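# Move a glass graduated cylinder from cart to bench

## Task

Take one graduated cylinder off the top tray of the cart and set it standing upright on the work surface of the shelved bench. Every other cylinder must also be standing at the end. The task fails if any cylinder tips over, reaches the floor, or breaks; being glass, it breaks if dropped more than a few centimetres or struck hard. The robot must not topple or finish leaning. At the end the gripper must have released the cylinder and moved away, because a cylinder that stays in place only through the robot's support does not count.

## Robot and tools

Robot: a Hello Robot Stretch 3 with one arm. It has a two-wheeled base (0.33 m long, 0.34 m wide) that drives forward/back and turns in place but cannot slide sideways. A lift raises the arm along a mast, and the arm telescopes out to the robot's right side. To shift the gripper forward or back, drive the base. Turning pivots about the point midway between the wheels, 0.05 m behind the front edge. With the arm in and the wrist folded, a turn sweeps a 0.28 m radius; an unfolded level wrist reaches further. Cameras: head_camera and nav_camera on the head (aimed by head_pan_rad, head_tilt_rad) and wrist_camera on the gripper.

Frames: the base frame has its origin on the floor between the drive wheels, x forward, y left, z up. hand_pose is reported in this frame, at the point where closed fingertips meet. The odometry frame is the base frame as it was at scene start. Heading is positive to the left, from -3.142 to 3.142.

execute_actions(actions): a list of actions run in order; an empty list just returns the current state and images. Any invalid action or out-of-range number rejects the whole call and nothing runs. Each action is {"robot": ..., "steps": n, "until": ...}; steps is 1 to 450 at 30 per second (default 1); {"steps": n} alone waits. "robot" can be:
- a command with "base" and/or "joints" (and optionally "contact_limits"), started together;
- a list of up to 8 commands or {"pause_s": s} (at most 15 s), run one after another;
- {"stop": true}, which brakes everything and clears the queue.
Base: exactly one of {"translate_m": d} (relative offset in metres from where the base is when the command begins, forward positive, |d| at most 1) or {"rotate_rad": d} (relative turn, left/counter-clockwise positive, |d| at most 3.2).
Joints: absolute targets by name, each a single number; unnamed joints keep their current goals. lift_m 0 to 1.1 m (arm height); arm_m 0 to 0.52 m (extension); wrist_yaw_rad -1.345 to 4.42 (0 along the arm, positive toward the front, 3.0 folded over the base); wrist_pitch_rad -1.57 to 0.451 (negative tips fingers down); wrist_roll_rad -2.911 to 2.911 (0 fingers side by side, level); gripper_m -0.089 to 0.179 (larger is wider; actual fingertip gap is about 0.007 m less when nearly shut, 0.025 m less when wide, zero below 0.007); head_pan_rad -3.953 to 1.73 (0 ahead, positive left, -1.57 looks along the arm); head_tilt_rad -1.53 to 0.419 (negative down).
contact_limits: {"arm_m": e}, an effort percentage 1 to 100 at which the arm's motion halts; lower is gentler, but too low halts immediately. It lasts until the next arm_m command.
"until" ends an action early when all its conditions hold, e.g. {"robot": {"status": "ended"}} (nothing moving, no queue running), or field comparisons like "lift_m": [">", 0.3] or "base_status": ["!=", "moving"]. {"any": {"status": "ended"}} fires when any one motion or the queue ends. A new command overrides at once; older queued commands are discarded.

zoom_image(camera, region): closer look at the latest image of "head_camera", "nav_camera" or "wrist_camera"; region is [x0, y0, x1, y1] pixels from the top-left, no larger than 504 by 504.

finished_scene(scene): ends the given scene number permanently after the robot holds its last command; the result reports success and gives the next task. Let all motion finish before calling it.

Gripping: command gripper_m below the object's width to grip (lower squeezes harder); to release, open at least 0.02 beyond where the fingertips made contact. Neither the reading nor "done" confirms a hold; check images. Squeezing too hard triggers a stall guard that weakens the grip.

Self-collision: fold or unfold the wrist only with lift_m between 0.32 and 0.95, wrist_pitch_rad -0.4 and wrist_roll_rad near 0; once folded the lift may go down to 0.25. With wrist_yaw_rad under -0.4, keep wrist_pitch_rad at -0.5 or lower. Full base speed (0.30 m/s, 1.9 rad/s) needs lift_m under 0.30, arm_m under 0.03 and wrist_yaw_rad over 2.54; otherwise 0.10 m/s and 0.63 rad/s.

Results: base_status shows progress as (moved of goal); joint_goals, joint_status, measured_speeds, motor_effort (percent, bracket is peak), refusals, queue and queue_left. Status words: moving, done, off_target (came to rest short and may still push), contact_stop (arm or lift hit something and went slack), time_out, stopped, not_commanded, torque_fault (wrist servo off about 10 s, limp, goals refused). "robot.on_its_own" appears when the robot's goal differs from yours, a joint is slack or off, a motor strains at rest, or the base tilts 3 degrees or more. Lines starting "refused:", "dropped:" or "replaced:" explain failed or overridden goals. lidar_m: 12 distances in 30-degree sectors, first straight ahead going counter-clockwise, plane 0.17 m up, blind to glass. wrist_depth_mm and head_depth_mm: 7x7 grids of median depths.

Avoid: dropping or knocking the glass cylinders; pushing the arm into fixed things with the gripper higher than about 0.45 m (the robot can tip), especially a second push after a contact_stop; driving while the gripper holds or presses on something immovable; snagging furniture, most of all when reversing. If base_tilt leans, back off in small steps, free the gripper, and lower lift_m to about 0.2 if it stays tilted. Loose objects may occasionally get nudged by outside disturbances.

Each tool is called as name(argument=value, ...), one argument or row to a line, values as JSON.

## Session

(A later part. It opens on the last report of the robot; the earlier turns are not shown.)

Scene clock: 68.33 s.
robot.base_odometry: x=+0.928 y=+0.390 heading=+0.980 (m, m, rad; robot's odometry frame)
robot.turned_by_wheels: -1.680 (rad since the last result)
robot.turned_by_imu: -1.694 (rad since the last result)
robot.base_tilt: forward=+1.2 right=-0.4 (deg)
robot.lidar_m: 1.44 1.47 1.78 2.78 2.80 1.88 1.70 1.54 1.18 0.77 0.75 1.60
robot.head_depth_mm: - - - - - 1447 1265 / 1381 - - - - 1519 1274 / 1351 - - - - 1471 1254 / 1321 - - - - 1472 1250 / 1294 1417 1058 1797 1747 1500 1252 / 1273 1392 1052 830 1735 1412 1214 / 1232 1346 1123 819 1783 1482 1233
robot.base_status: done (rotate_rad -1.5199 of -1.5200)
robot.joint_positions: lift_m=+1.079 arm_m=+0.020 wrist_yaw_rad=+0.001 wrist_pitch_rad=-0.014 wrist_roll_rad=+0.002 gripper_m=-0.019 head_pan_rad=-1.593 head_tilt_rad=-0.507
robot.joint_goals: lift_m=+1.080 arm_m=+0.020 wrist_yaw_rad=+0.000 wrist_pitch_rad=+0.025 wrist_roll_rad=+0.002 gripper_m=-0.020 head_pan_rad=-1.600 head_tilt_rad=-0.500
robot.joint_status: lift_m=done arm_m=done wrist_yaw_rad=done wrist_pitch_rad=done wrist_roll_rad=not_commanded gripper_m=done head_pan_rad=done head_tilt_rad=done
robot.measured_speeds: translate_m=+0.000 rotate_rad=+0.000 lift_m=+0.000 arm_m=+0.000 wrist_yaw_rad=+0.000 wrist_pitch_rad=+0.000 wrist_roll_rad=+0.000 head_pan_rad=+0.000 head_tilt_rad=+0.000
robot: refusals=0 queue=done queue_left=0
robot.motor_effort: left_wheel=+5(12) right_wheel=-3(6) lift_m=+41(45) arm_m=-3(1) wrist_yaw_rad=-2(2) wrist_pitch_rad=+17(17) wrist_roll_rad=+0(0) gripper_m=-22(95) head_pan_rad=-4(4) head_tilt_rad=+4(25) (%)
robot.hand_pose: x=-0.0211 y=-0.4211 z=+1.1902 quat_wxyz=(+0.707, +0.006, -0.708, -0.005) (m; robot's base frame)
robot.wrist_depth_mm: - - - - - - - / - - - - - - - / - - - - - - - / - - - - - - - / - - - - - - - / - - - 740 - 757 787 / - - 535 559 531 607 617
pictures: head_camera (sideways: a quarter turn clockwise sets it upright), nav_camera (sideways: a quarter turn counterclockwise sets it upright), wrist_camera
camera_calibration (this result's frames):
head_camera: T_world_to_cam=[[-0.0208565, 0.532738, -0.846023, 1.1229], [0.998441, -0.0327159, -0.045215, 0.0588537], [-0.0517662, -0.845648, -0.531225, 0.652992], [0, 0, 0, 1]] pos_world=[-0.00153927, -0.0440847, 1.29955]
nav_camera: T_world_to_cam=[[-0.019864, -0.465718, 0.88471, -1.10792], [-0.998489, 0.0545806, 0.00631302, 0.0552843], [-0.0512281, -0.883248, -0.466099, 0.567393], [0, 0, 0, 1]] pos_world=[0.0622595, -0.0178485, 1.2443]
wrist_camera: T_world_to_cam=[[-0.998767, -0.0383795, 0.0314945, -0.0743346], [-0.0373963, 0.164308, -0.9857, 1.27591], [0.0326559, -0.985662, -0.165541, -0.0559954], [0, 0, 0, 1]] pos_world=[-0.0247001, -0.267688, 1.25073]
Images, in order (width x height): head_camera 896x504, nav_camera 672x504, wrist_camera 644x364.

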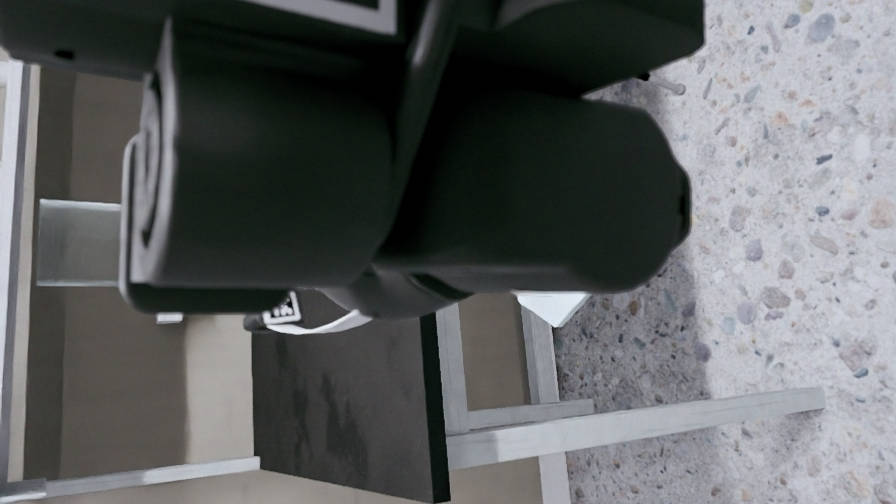

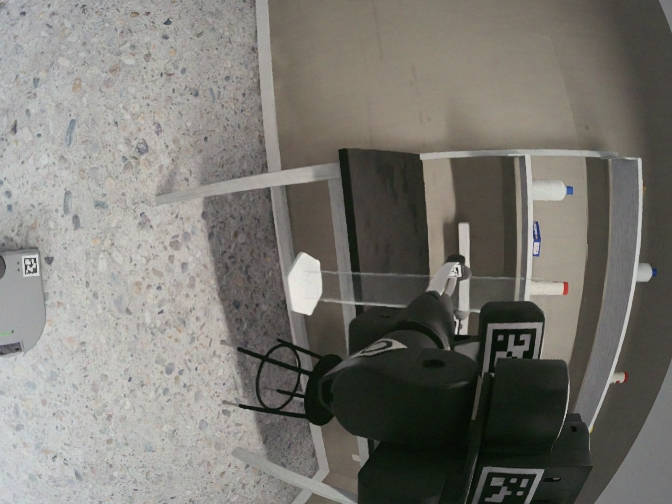

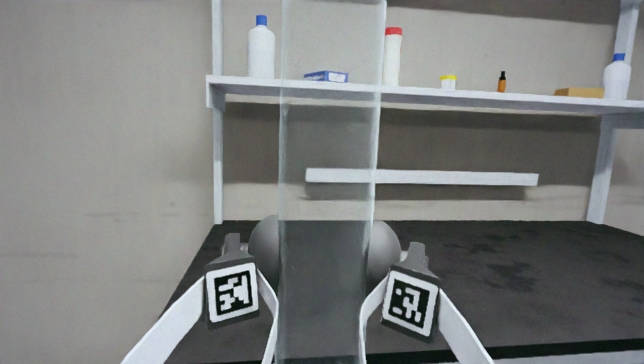

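execute_actions(
  actions=[
    {"robot":[{"joints":{"arm_m":0.47,"lift_m":1.095,"wrist_pitch_rad":0.04}},{"joints":{"lift_m":1.04}}],"steps":450,"until":{"robot":{"status":"ended"}}},
  ],
)

execute_actions(
  actions=[
    {"robot":{"joints":{"lift_m":1.025}},"steps":450,"until":{"robot":{"status":"ended"}}},
  ],
)

Scene clock: 74.80 s.
robot.base_odometry: x=+0.928 y=+0.390 heading=+0.980 (m, m, rad; robot's odometry frame)
robot.turned_by_wheels: +0.000 (rad since the last result)
robot.turned_by_imu: +0.001 (rad since the last result)
robot.base_tilt: forward=+1.2 right=-0.4 (deg)
robot.lidar_m: 1.44 1.47 1.78 2.78 2.81 1.88 1.70 1.54 1.18 0.77 0.75 1.60
robot.head_depth_mm: 1411 - 983 1357 1834 1526 1263 / 1376 - 1104 1895 1824 1512 1263 / 1335 - 1088 1890 1853 1518 1260 / 1316 - 1074 872 1811 1513 1258 / 1294 1426 1059 845 1804 1505 1255 / 1274 1389 1046 830 1734 1404 1217 / 1229 1354 1118 818 1780 1476 1232
robot.base_status: done (rotate_rad -1.5199 of -1.5200)
robot.joint_positions: lift_m=+1.041 arm_m=+0.470 wrist_yaw_rad=+0.001 wrist_pitch_rad=-0.006 wrist_roll_rad=+0.002 gripper_m=-0.019 head_pan_rad=-1.593 head_tilt_rad=-0.507
robot.joint_goals: lift_m=+1.040 arm_m=+0.470 wrist_yaw_rad=+0.000 wrist_pitch_rad=+0.040 wrist_roll_rad=+0.002 gripper_m=-0.020 head_pan_rad=-1.600 head_tilt_rad=-0.500
robot.joint_status: lift_m=done arm_m=done wrist_yaw_rad=done wrist_pitch_rad=done wrist_roll_rad=not_commanded gripper_m=done head_pan_rad=done head_tilt_rad=done
robot.measured_speeds: translate_m=+0.000 rotate_rad=+0.000 lift_m=+0.000 arm_m=+0.000 wrist_yaw_rad=+0.000 wrist_pitch_rad=+0.000 wrist_roll_rad=+0.000 head_pan_rad=+0.000 head_tilt_rad=+0.000
robot: refusals=0 queue=done queue_left=0
robot.motor_effort: left_wheel=+5(4) right_wheel=-3(3) lift_m=+12(43) arm_m=+3(3) wrist_yaw_rad=-1(0) wrist_pitch_rad=+19(22) wrist_roll_rad=+0(0) gripper_m=-22(21) head_pan_rad=-4(4) head_tilt_rad=+4(4) (%)
robot.hand_pose: x=-0.0211 y=-0.8708 z=+1.1538 quat_wxyz=(+0.707, +0.003, -0.708, -0.002) (m; robot's base frame)
robot.wrist_depth_mm: 717 492 486 504 539 534 877 / 731 739 784 801 849 801 769 / 733 769 800 819 874 846 912 / 762 777 794 813 872 902 892 / 781 815 834 853 915 924 945 / 787 670 - 655 - 682 703 / 824 478 480 496 468 512 528
pictures: head_camera (sideways: a quarter turn clockwise sets it upright), nav_camera (sideways: a quarter turn counterclockwise sets it upright), wrist_camera
camera_calibration (this result's frames):
head_camera: T_world_to_cam=[[-0.020822, 0.532713, -0.84604, 1.12292], [0.998439, -0.0327831, -0.0452147, 0.0588533], [-0.0518223, -0.845661, -0.531199, 0.652958], [0, 0, 0, 1]] pos_world=[-0.00154217, -0.0440842, 1.29955]
nav_camera: T_world_to_cam=[[-0.0198941, -0.465689, 0.884725, -1.10794], [-0.998486, 0.0546466, 0.00631202, 0.0552856], [-0.0512867, -0.883259, -0.466071, 0.567358], [0, 0, 0, 1]] pos_world=[0.0622583, -0.017854, 1.2443]
wrist_camera: T_world_to_cam=[[-0.998767, -0.0381154, 0.0317994, -0.0905672], [-0.0373847, 0.156153, -0.987025, 1.30833], [0.0326553, -0.986997, -0.157385, -0.515791], [0, 0, 0, 1]] pos_world=[-0.0247008, -0.716835, 1.21305]
Images, in order (width x height): head_camera 896x504, nav_camera 672x504, wrist_camera 644x364.

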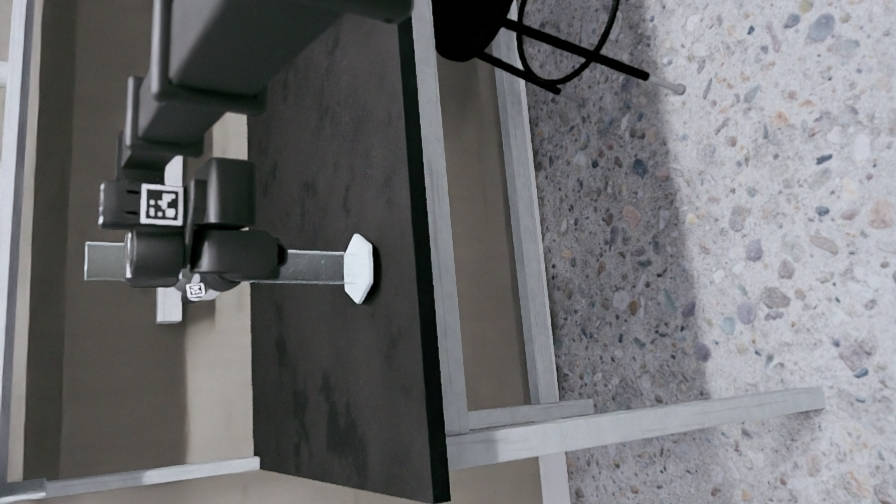

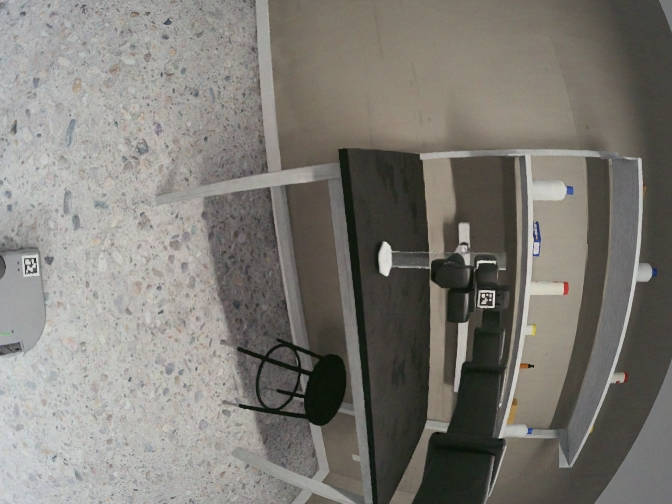

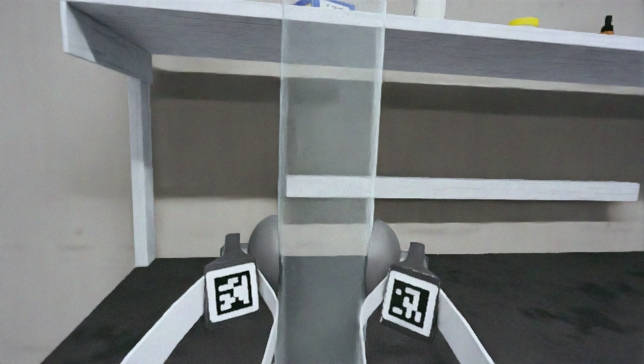

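Scene clock: 75.53 s.
robot.base_odometry: x=+0.928 y=+0.390 heading=+0.980 (m, m, rad; robot's odometry frame)
robot.turned_by_wheels: +0.000 (rad since the last result)
robot.turned_by_imu: +0.000 (rad since the last result)
robot.base_tilt: forward=+1.1 right=-0.3 (deg)
robot.lidar_m: 1.44 1.47 1.78 2.79 2.79 1.88 1.70 1.54 1.18 0.77 0.75 1.60
robot.head_depth_mm: 1409 1499 - 1352 1830 1523 1276 / 1376 - 1034 1899 1848 1516 1269 / 1356 - 1084 1881 1845 1503 1260 / 1328 - 1009 872 1815 1496 1255 / 1290 1414 1064 848 1815 1491 1248 / 1269 1392 1048 828 1738 1411 1215 / 1235 1345 1117 819 1774 1481 1240
robot.base_status: done (rotate_rad -1.5199 of -1.5200)
robot.joint_positions: lift_m=+1.026 arm_m=+0.470 wrist_yaw_rad=+0.001 wrist_pitch_rad=-0.006 wrist_roll_rad=+0.002 gripper_m=-0.019 head_pan_rad=-1.593 head_tilt_rad=-0.507
robot.joint_goals: lift_m=+1.025 arm_m=+0.470 wrist_yaw_rad=+0.000 wrist_pitch_rad=+0.040 wrist_roll_rad=+0.002 gripper_m=-0.020 head_pan_rad=-1.600 head_tilt_rad=-0.500
robot.joint_status: lift_m=done arm_m=done wrist_yaw_rad=done wrist_pitch_rad=done wrist_roll_rad=not_commanded gripper_m=done head_pan_rad=done head_tilt_rad=done
robot.measured_speeds: translate_m=+0.000 rotate_rad=+0.000 lift_m=+0.000 arm_m=+0.000 wrist_yaw_rad=+0.000 wrist_pitch_rad=+0.000 wrist_roll_rad=+0.000 head_pan_rad=+0.000 head_tilt_rad=+0.000
robot: refusals=0 queue=done queue_left=0
robot.motor_effort: left_wheel=+4(4) right_wheel=-3(3) lift_m=+12(14) arm_m=+2(2) wrist_yaw_rad=-1(1) wrist_pitch_rad=+20(19) wrist_roll_rad=+0(0) gripper_m=-23(22) head_pan_rad=-4(4) head_tilt_rad=+4(4) (%)
robot.hand_pose: x=-0.0211 y=-0.8708 z=+1.1388 quat_wxyz=(+0.707, +0.003, -0.708, -0.002) (m; robot's base frame)
robot.wrist_depth_mm: 706 516 531 510 498 539 558 / 727 761 782 798 820 851 845 / 740 780 787 847 847 878 915 / 764 780 818 841 862 870 918 / 785 812 830 859 892 927 956 / 800 596 - 634 - 657 689 / 639 450 459 468 450 494 497
pictures: head_camera (sideways: a quarter turn clockwise sets it upright), nav_camera (sideways: a quarter turn counterclockwise sets it upright), wrist_camera
camera_calibration (this result's frames):
head_camera: T_world_to_cam=[[-0.020822, 0.532713, -0.84604, 1.12292], [0.998439, -0.032783, -0.0452147, 0.0588533], [-0.0518222, -0.845661, -0.531199, 0.652958], [0, 0, 0, 1]] pos_world=[-0.00154217, -0.0440842, 1.29955]
nav_camera: T_world_to_cam=[[-0.019894, -0.465689, 0.884725, -1.10794], [-0.998486, 0.0546465, 0.00631202, 0.0552856], [-0.0512866, -0.883259, -0.466071, 0.567358], [0, 0, 0, 1]] pos_world=[0.0622583, -0.017854, 1.2443]
wrist_camera: T_world_to_cam=[[-0.998767, -0.038115, 0.0317999, -0.0900906], [-0.0373846, 0.156137, -0.987028, 1.29352], [0.0326554, -0.987, -0.15737, -0.518171], [0, 0, 0, 1]] pos_world=[-0.0247008, -0.716835, 1.19806]
Images, in order (width x height): head_camera 896x504, nav_camera 672x504, wrist_camera 644x364.

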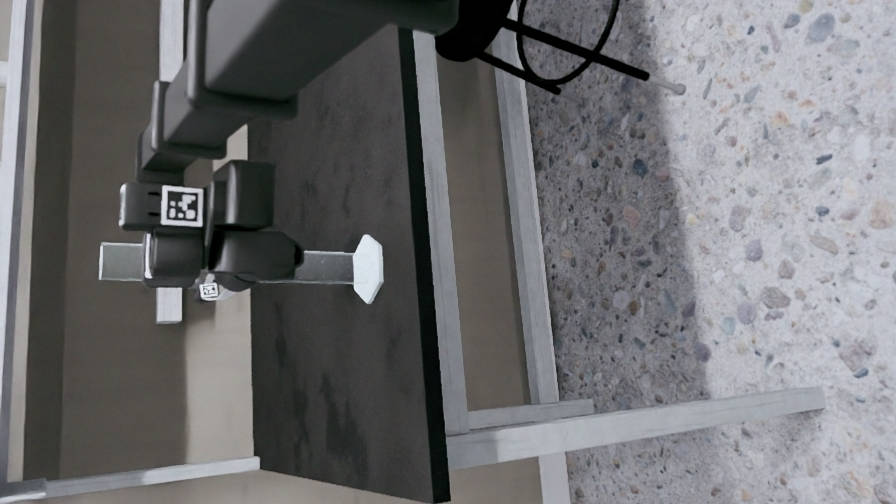

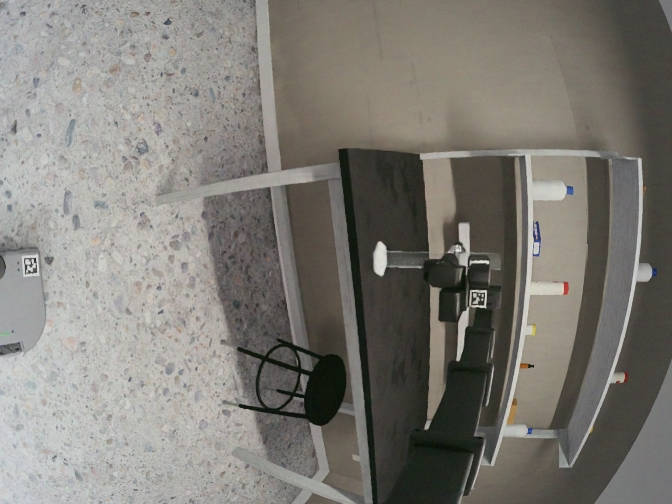

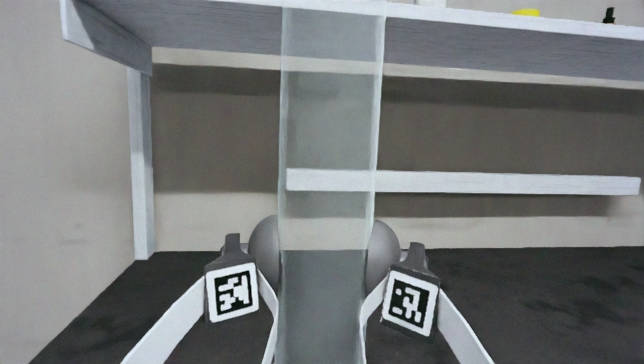

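execute_actions(
  actions=[
    {"robot":{"joints":{"lift_m":1.013}},"steps":450,"until":{"robot":{"status":"ended"}}},
  ],
)

Scene clock: 76.63 s.
robot.base_odometry: x=+0.928 y=+0.390 heading=+0.980 (m, m, rad; robot's odometry frame)
robot.turned_by_wheels: +0.000 (rad since the last result)
robot.turned_by_imu: +0.000 (rad since the last result)
robot.base_tilt: forward=+1.0 right=-0.5 (deg)
robot.lidar_m: 1.44 1.47 1.78 2.79 2.80 1.89 1.70 1.53 1.18 0.77 0.75 1.60
robot.head_depth_mm: 1411 1524 - 1352 1840 1537 1276 / 1375 1480 1000 1901 1852 1523 1262 / 1348 - 1019 1884 1849 1519 1259 / 1314 - 1006 877 1806 1502 1253 / 1297 1417 1060 845 1799 1488 1251 / 1272 1396 1049 826 1733 1410 1213 / 1238 1352 1121 820 1790 1477 1235
robot.base_status: done (rotate_rad -1.5199 of -1.5200)
robot.joint_positions: lift_m=+1.014 arm_m=+0.470 wrist_yaw_rad=+0.001 wrist_pitch_rad=+0.033 wrist_roll_rad=+0.002 gripper_m=-0.019 head_pan_rad=-1.593 head_tilt_rad=-0.507
robot.joint_goals: lift_m=+1.013 arm_m=+0.470 wrist_yaw_rad=+0.000 wrist_pitch_rad=+0.040 wrist_roll_rad=+0.002 gripper_m=-0.020 head_pan_rad=-1.600 head_tilt_rad=-0.500
robot.joint_status: lift_m=done arm_m=done wrist_yaw_rad=done wrist_pitch_rad=done wrist_roll_rad=not_commanded gripper_m=done head_pan_rad=done head_tilt_rad=done
robot.measured_speeds: translate_m=+0.000 rotate_rad=+0.000 lift_m=+0.000 arm_m=+0.000 wrist_yaw_rad=+0.000 wrist_pitch_rad=+0.000 wrist_roll_rad=+0.000 head_pan_rad=+0.000 head_tilt_rad=+0.000
robot: refusals=0 queue=done queue_left=0
robot.motor_effort: left_wheel=+5(5) right_wheel=-3(3) lift_m=+9(13) arm_m=+2(2) wrist_yaw_rad=-1(2) wrist_pitch_rad=+3(19) wrist_roll_rad=+0(0) gripper_m=-23(22) head_pan_rad=-4(4) head_tilt_rad=+4(5) (%)
robot.hand_pose: x=-0.0211 y=-0.8716 z=+1.1370 quat_wxyz=(+0.707, -0.011, -0.708, +0.012) (m; robot's base frame)
robot.wrist_depth_mm: 719 493 477 516 530 637 900 / 752 744 774 827 785 740 706 / 741 770 799 847 856 883 933 / 781 788 814 838 861 899 915 / 792 805 836 847 875 922 - / 791 661 - 667 - 705 730 / 785 469 473 485 469 513 509
pictures: head_camera (sideways: a quarter turn clockwise sets it upright), nav_camera (sideways: a quarter turn counterclockwise sets it upright), wrist_camera
camera_calibration (this result's frames):
head_camera: T_world_to_cam=[[-0.020822, 0.532713, -0.84604, 1.12292], [0.998439, -0.0327831, -0.0452147, 0.0588533], [-0.0518223, -0.845661, -0.531199, 0.652958], [0, 0, 0, 1]] pos_world=[-0.00154217, -0.0440842, 1.29955]
nav_camera: T_world_to_cam=[[-0.0198941, -0.46569, 0.884725, -1.10794], [-0.998486, 0.0546466, 0.00631202, 0.0552856], [-0.0512867, -0.883259, -0.466072, 0.567358], [0, 0, 0, 1]] pos_world=[0.0622583, -0.017854, 1.2443]
wrist_camera: T_world_to_cam=[[-0.998769, -0.0368467, 0.0332162, -0.0905667], [-0.037332, 0.11731, -0.992393, 1.26414], [0.0326698, -0.992412, -0.118541, -0.568115], [0, 0, 0, 1]] pos_world=[-0.024702, -0.715437, 1.19019]
Images, in order (width x height): head_camera 896x504, nav_camera 672x504, wrist_camera 644x364.

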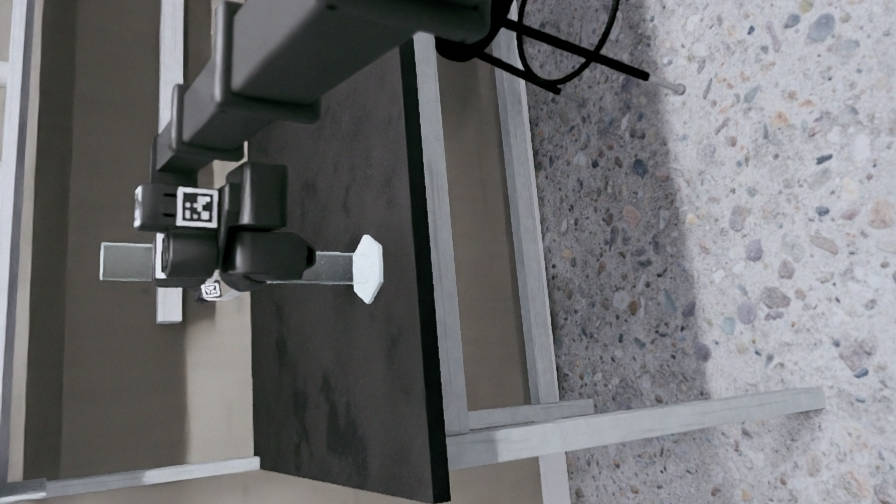

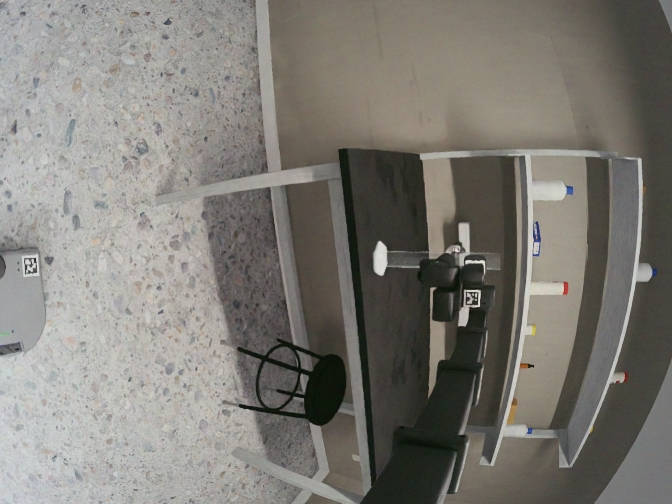

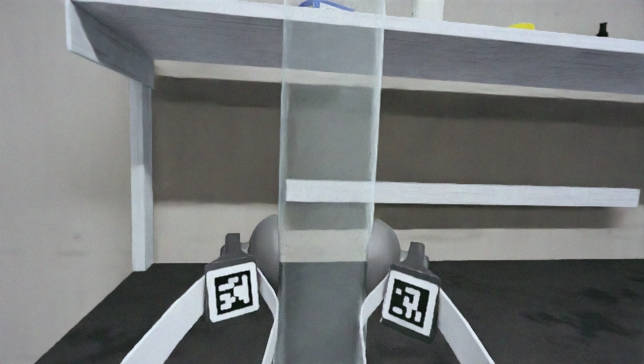

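execute_actions(
  actions=[
    {"robot":[{"joints":{"gripper_m":0.11}},{"joints":{"arm_m":0.1}}],"steps":450,"until":{"robot":{"status":"ended"}}},
  ],
)

Scene clock: 82.50 s.
robot.base_odometry: x=+0.928 y=+0.390 heading=+0.980 (m, m, rad; robot's odometry frame)
robot.turned_by_wheels: +0.000 (rad since the last result)
robot.turned_by_imu: +0.001 (rad since the last result)
robot.base_tilt: forward=+1.0 right=-0.4 (deg)
robot.lidar_m: 1.44 1.47 1.79 2.79 2.80 1.88 1.70 1.54 1.18 0.77 0.75 1.60
robot.head_depth_mm: 1407 1563 - 1298 - 1536 1270 / 1383 1524 - - - 1524 1266 / 1349 1487 - - 1719 1526 1261 / 1314 1463 - - - 1507 1252 / 1295 1418 1033 1320 1795 1499 1244 / 1270 1393 1055 830 1719 1408 1211 / 1229 1347 1119 821 1766 1481 1240
robot.base_status: done (rotate_rad -1.5199 of -1.5200)
robot.joint_positions: lift_m=+1.014 arm_m=+0.100 wrist_yaw_rad=+0.001 wrist_pitch_rad=+0.023 wrist_roll_rad=+0.002 gripper_m=+0.110 head_pan_rad=-1.593 head_tilt_rad=-0.507
robot.joint_goals: lift_m=+1.013 arm_m=+0.100 wrist_yaw_rad=+0.000 wrist_pitch_rad=+0.040 wrist_roll_rad=+0.002 gripper_m=+0.110 head_pan_rad=-1.600 head_tilt_rad=-0.500
robot.joint_status: lift_m=done arm_m=done wrist_yaw_rad=done wrist_pitch_rad=done wrist_roll_rad=not_commanded gripper_m=done head_pan_rad=done head_tilt_rad=done
robot.measured_speeds: translate_m=+0.000 rotate_rad=+0.000 lift_m=+0.000 arm_m=+0.000 wrist_yaw_rad=+0.000 wrist_pitch_rad=+0.000 wrist_roll_rad=+0.000 head_pan_rad=+0.000 head_tilt_rad=+0.000
robot: refusals=0 queue=done queue_left=0
robot.motor_effort: left_wheel=+5(5) right_wheel=-3(3) lift_m=+11(10) arm_m=-3(4) wrist_yaw_rad=-1(1) wrist_pitch_rad=+7(7) wrist_roll_rad=+0(0) gripper_m=+0(89) head_pan_rad=-4(4) head_tilt_rad=+4(4) (%)
robot.hand_pose: x=-0.0211 y=-0.5020 z=+1.1343 quat_wxyz=(+0.707, -0.007, -0.708, +0.008) (m; robot's base frame)
robot.wrist_depth_mm: - - - - - - - / - - - - - - - / - - - - - - - / - - - - - - - / - - 983 - - - - / - - 635 649 650 760 706 / - 442 462 488 488 458 507
pictures: head_camera (sideways: a quarter turn clockwise sets it upright), nav_camera (sideways: a quarter turn counterclockwise sets it upright), wrist_camera
camera_calibration (this result's frames):
head_camera: T_world_to_cam=[[-0.0208235, 0.532639, -0.846086, 1.12298], [0.998439, -0.0327872, -0.0452138, 0.0588521], [-0.0518234, -0.845707, -0.531125, 0.652863], [0, 0, 0, 1]] pos_world=[-0.00154218, -0.0440844, 1.29955]
nav_camera: T_world_to_cam=[[-0.0198924, -0.465613, 0.884765, -1.10799], [-0.998486, 0.0546473, 0.00630923, 0.0552893], [-0.0512877, -0.8833, -0.465995, 0.567258], [0, 0, 0, 1]] pos_world=[0.0622582, -0.017859, 1.2443]
wrist_camera: T_world_to_cam=[[-0.998768, -0.0371927, 0.0328459, -0.0766107], [-0.0373474, 0.127641, -0.991117, 1.2218], [0.0326699, -0.991123, -0.128873, -0.18929], [0, 0, 0, 1]] pos_world=[-0.0247012, -0.34641, 1.18907]
Images, in order (width x height): head_camera 896x504, nav_camera 672x504, wrist_camera 644x364.

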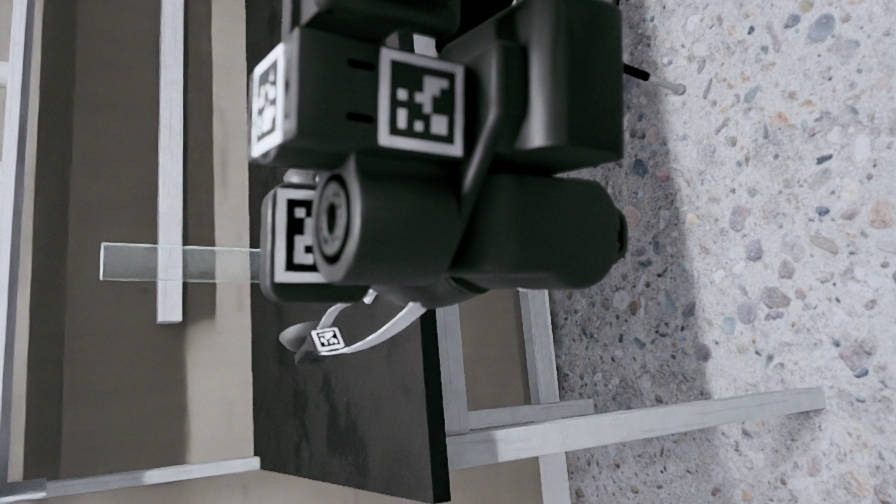

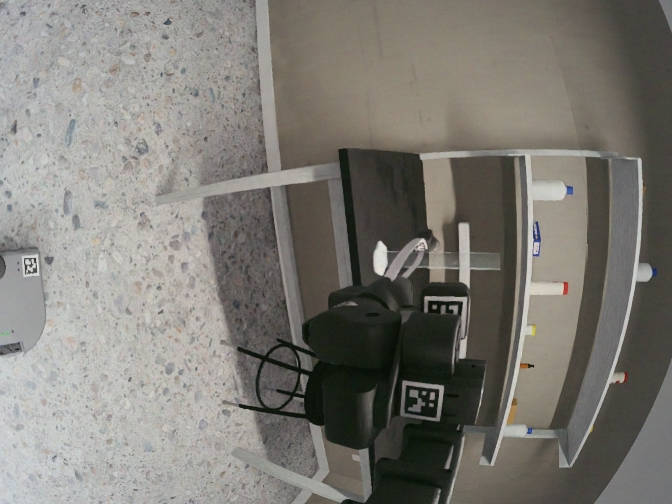

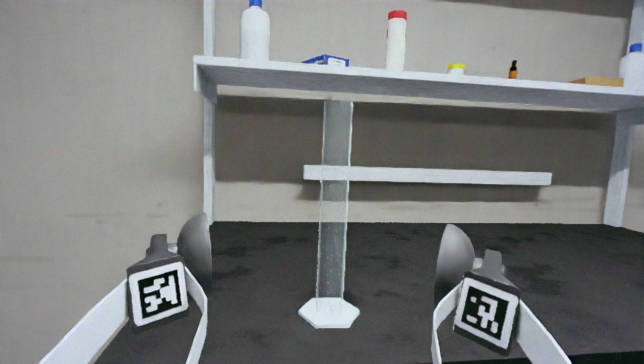

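finished_scene(
  scene=1,
)

The scene is finished: the task was done.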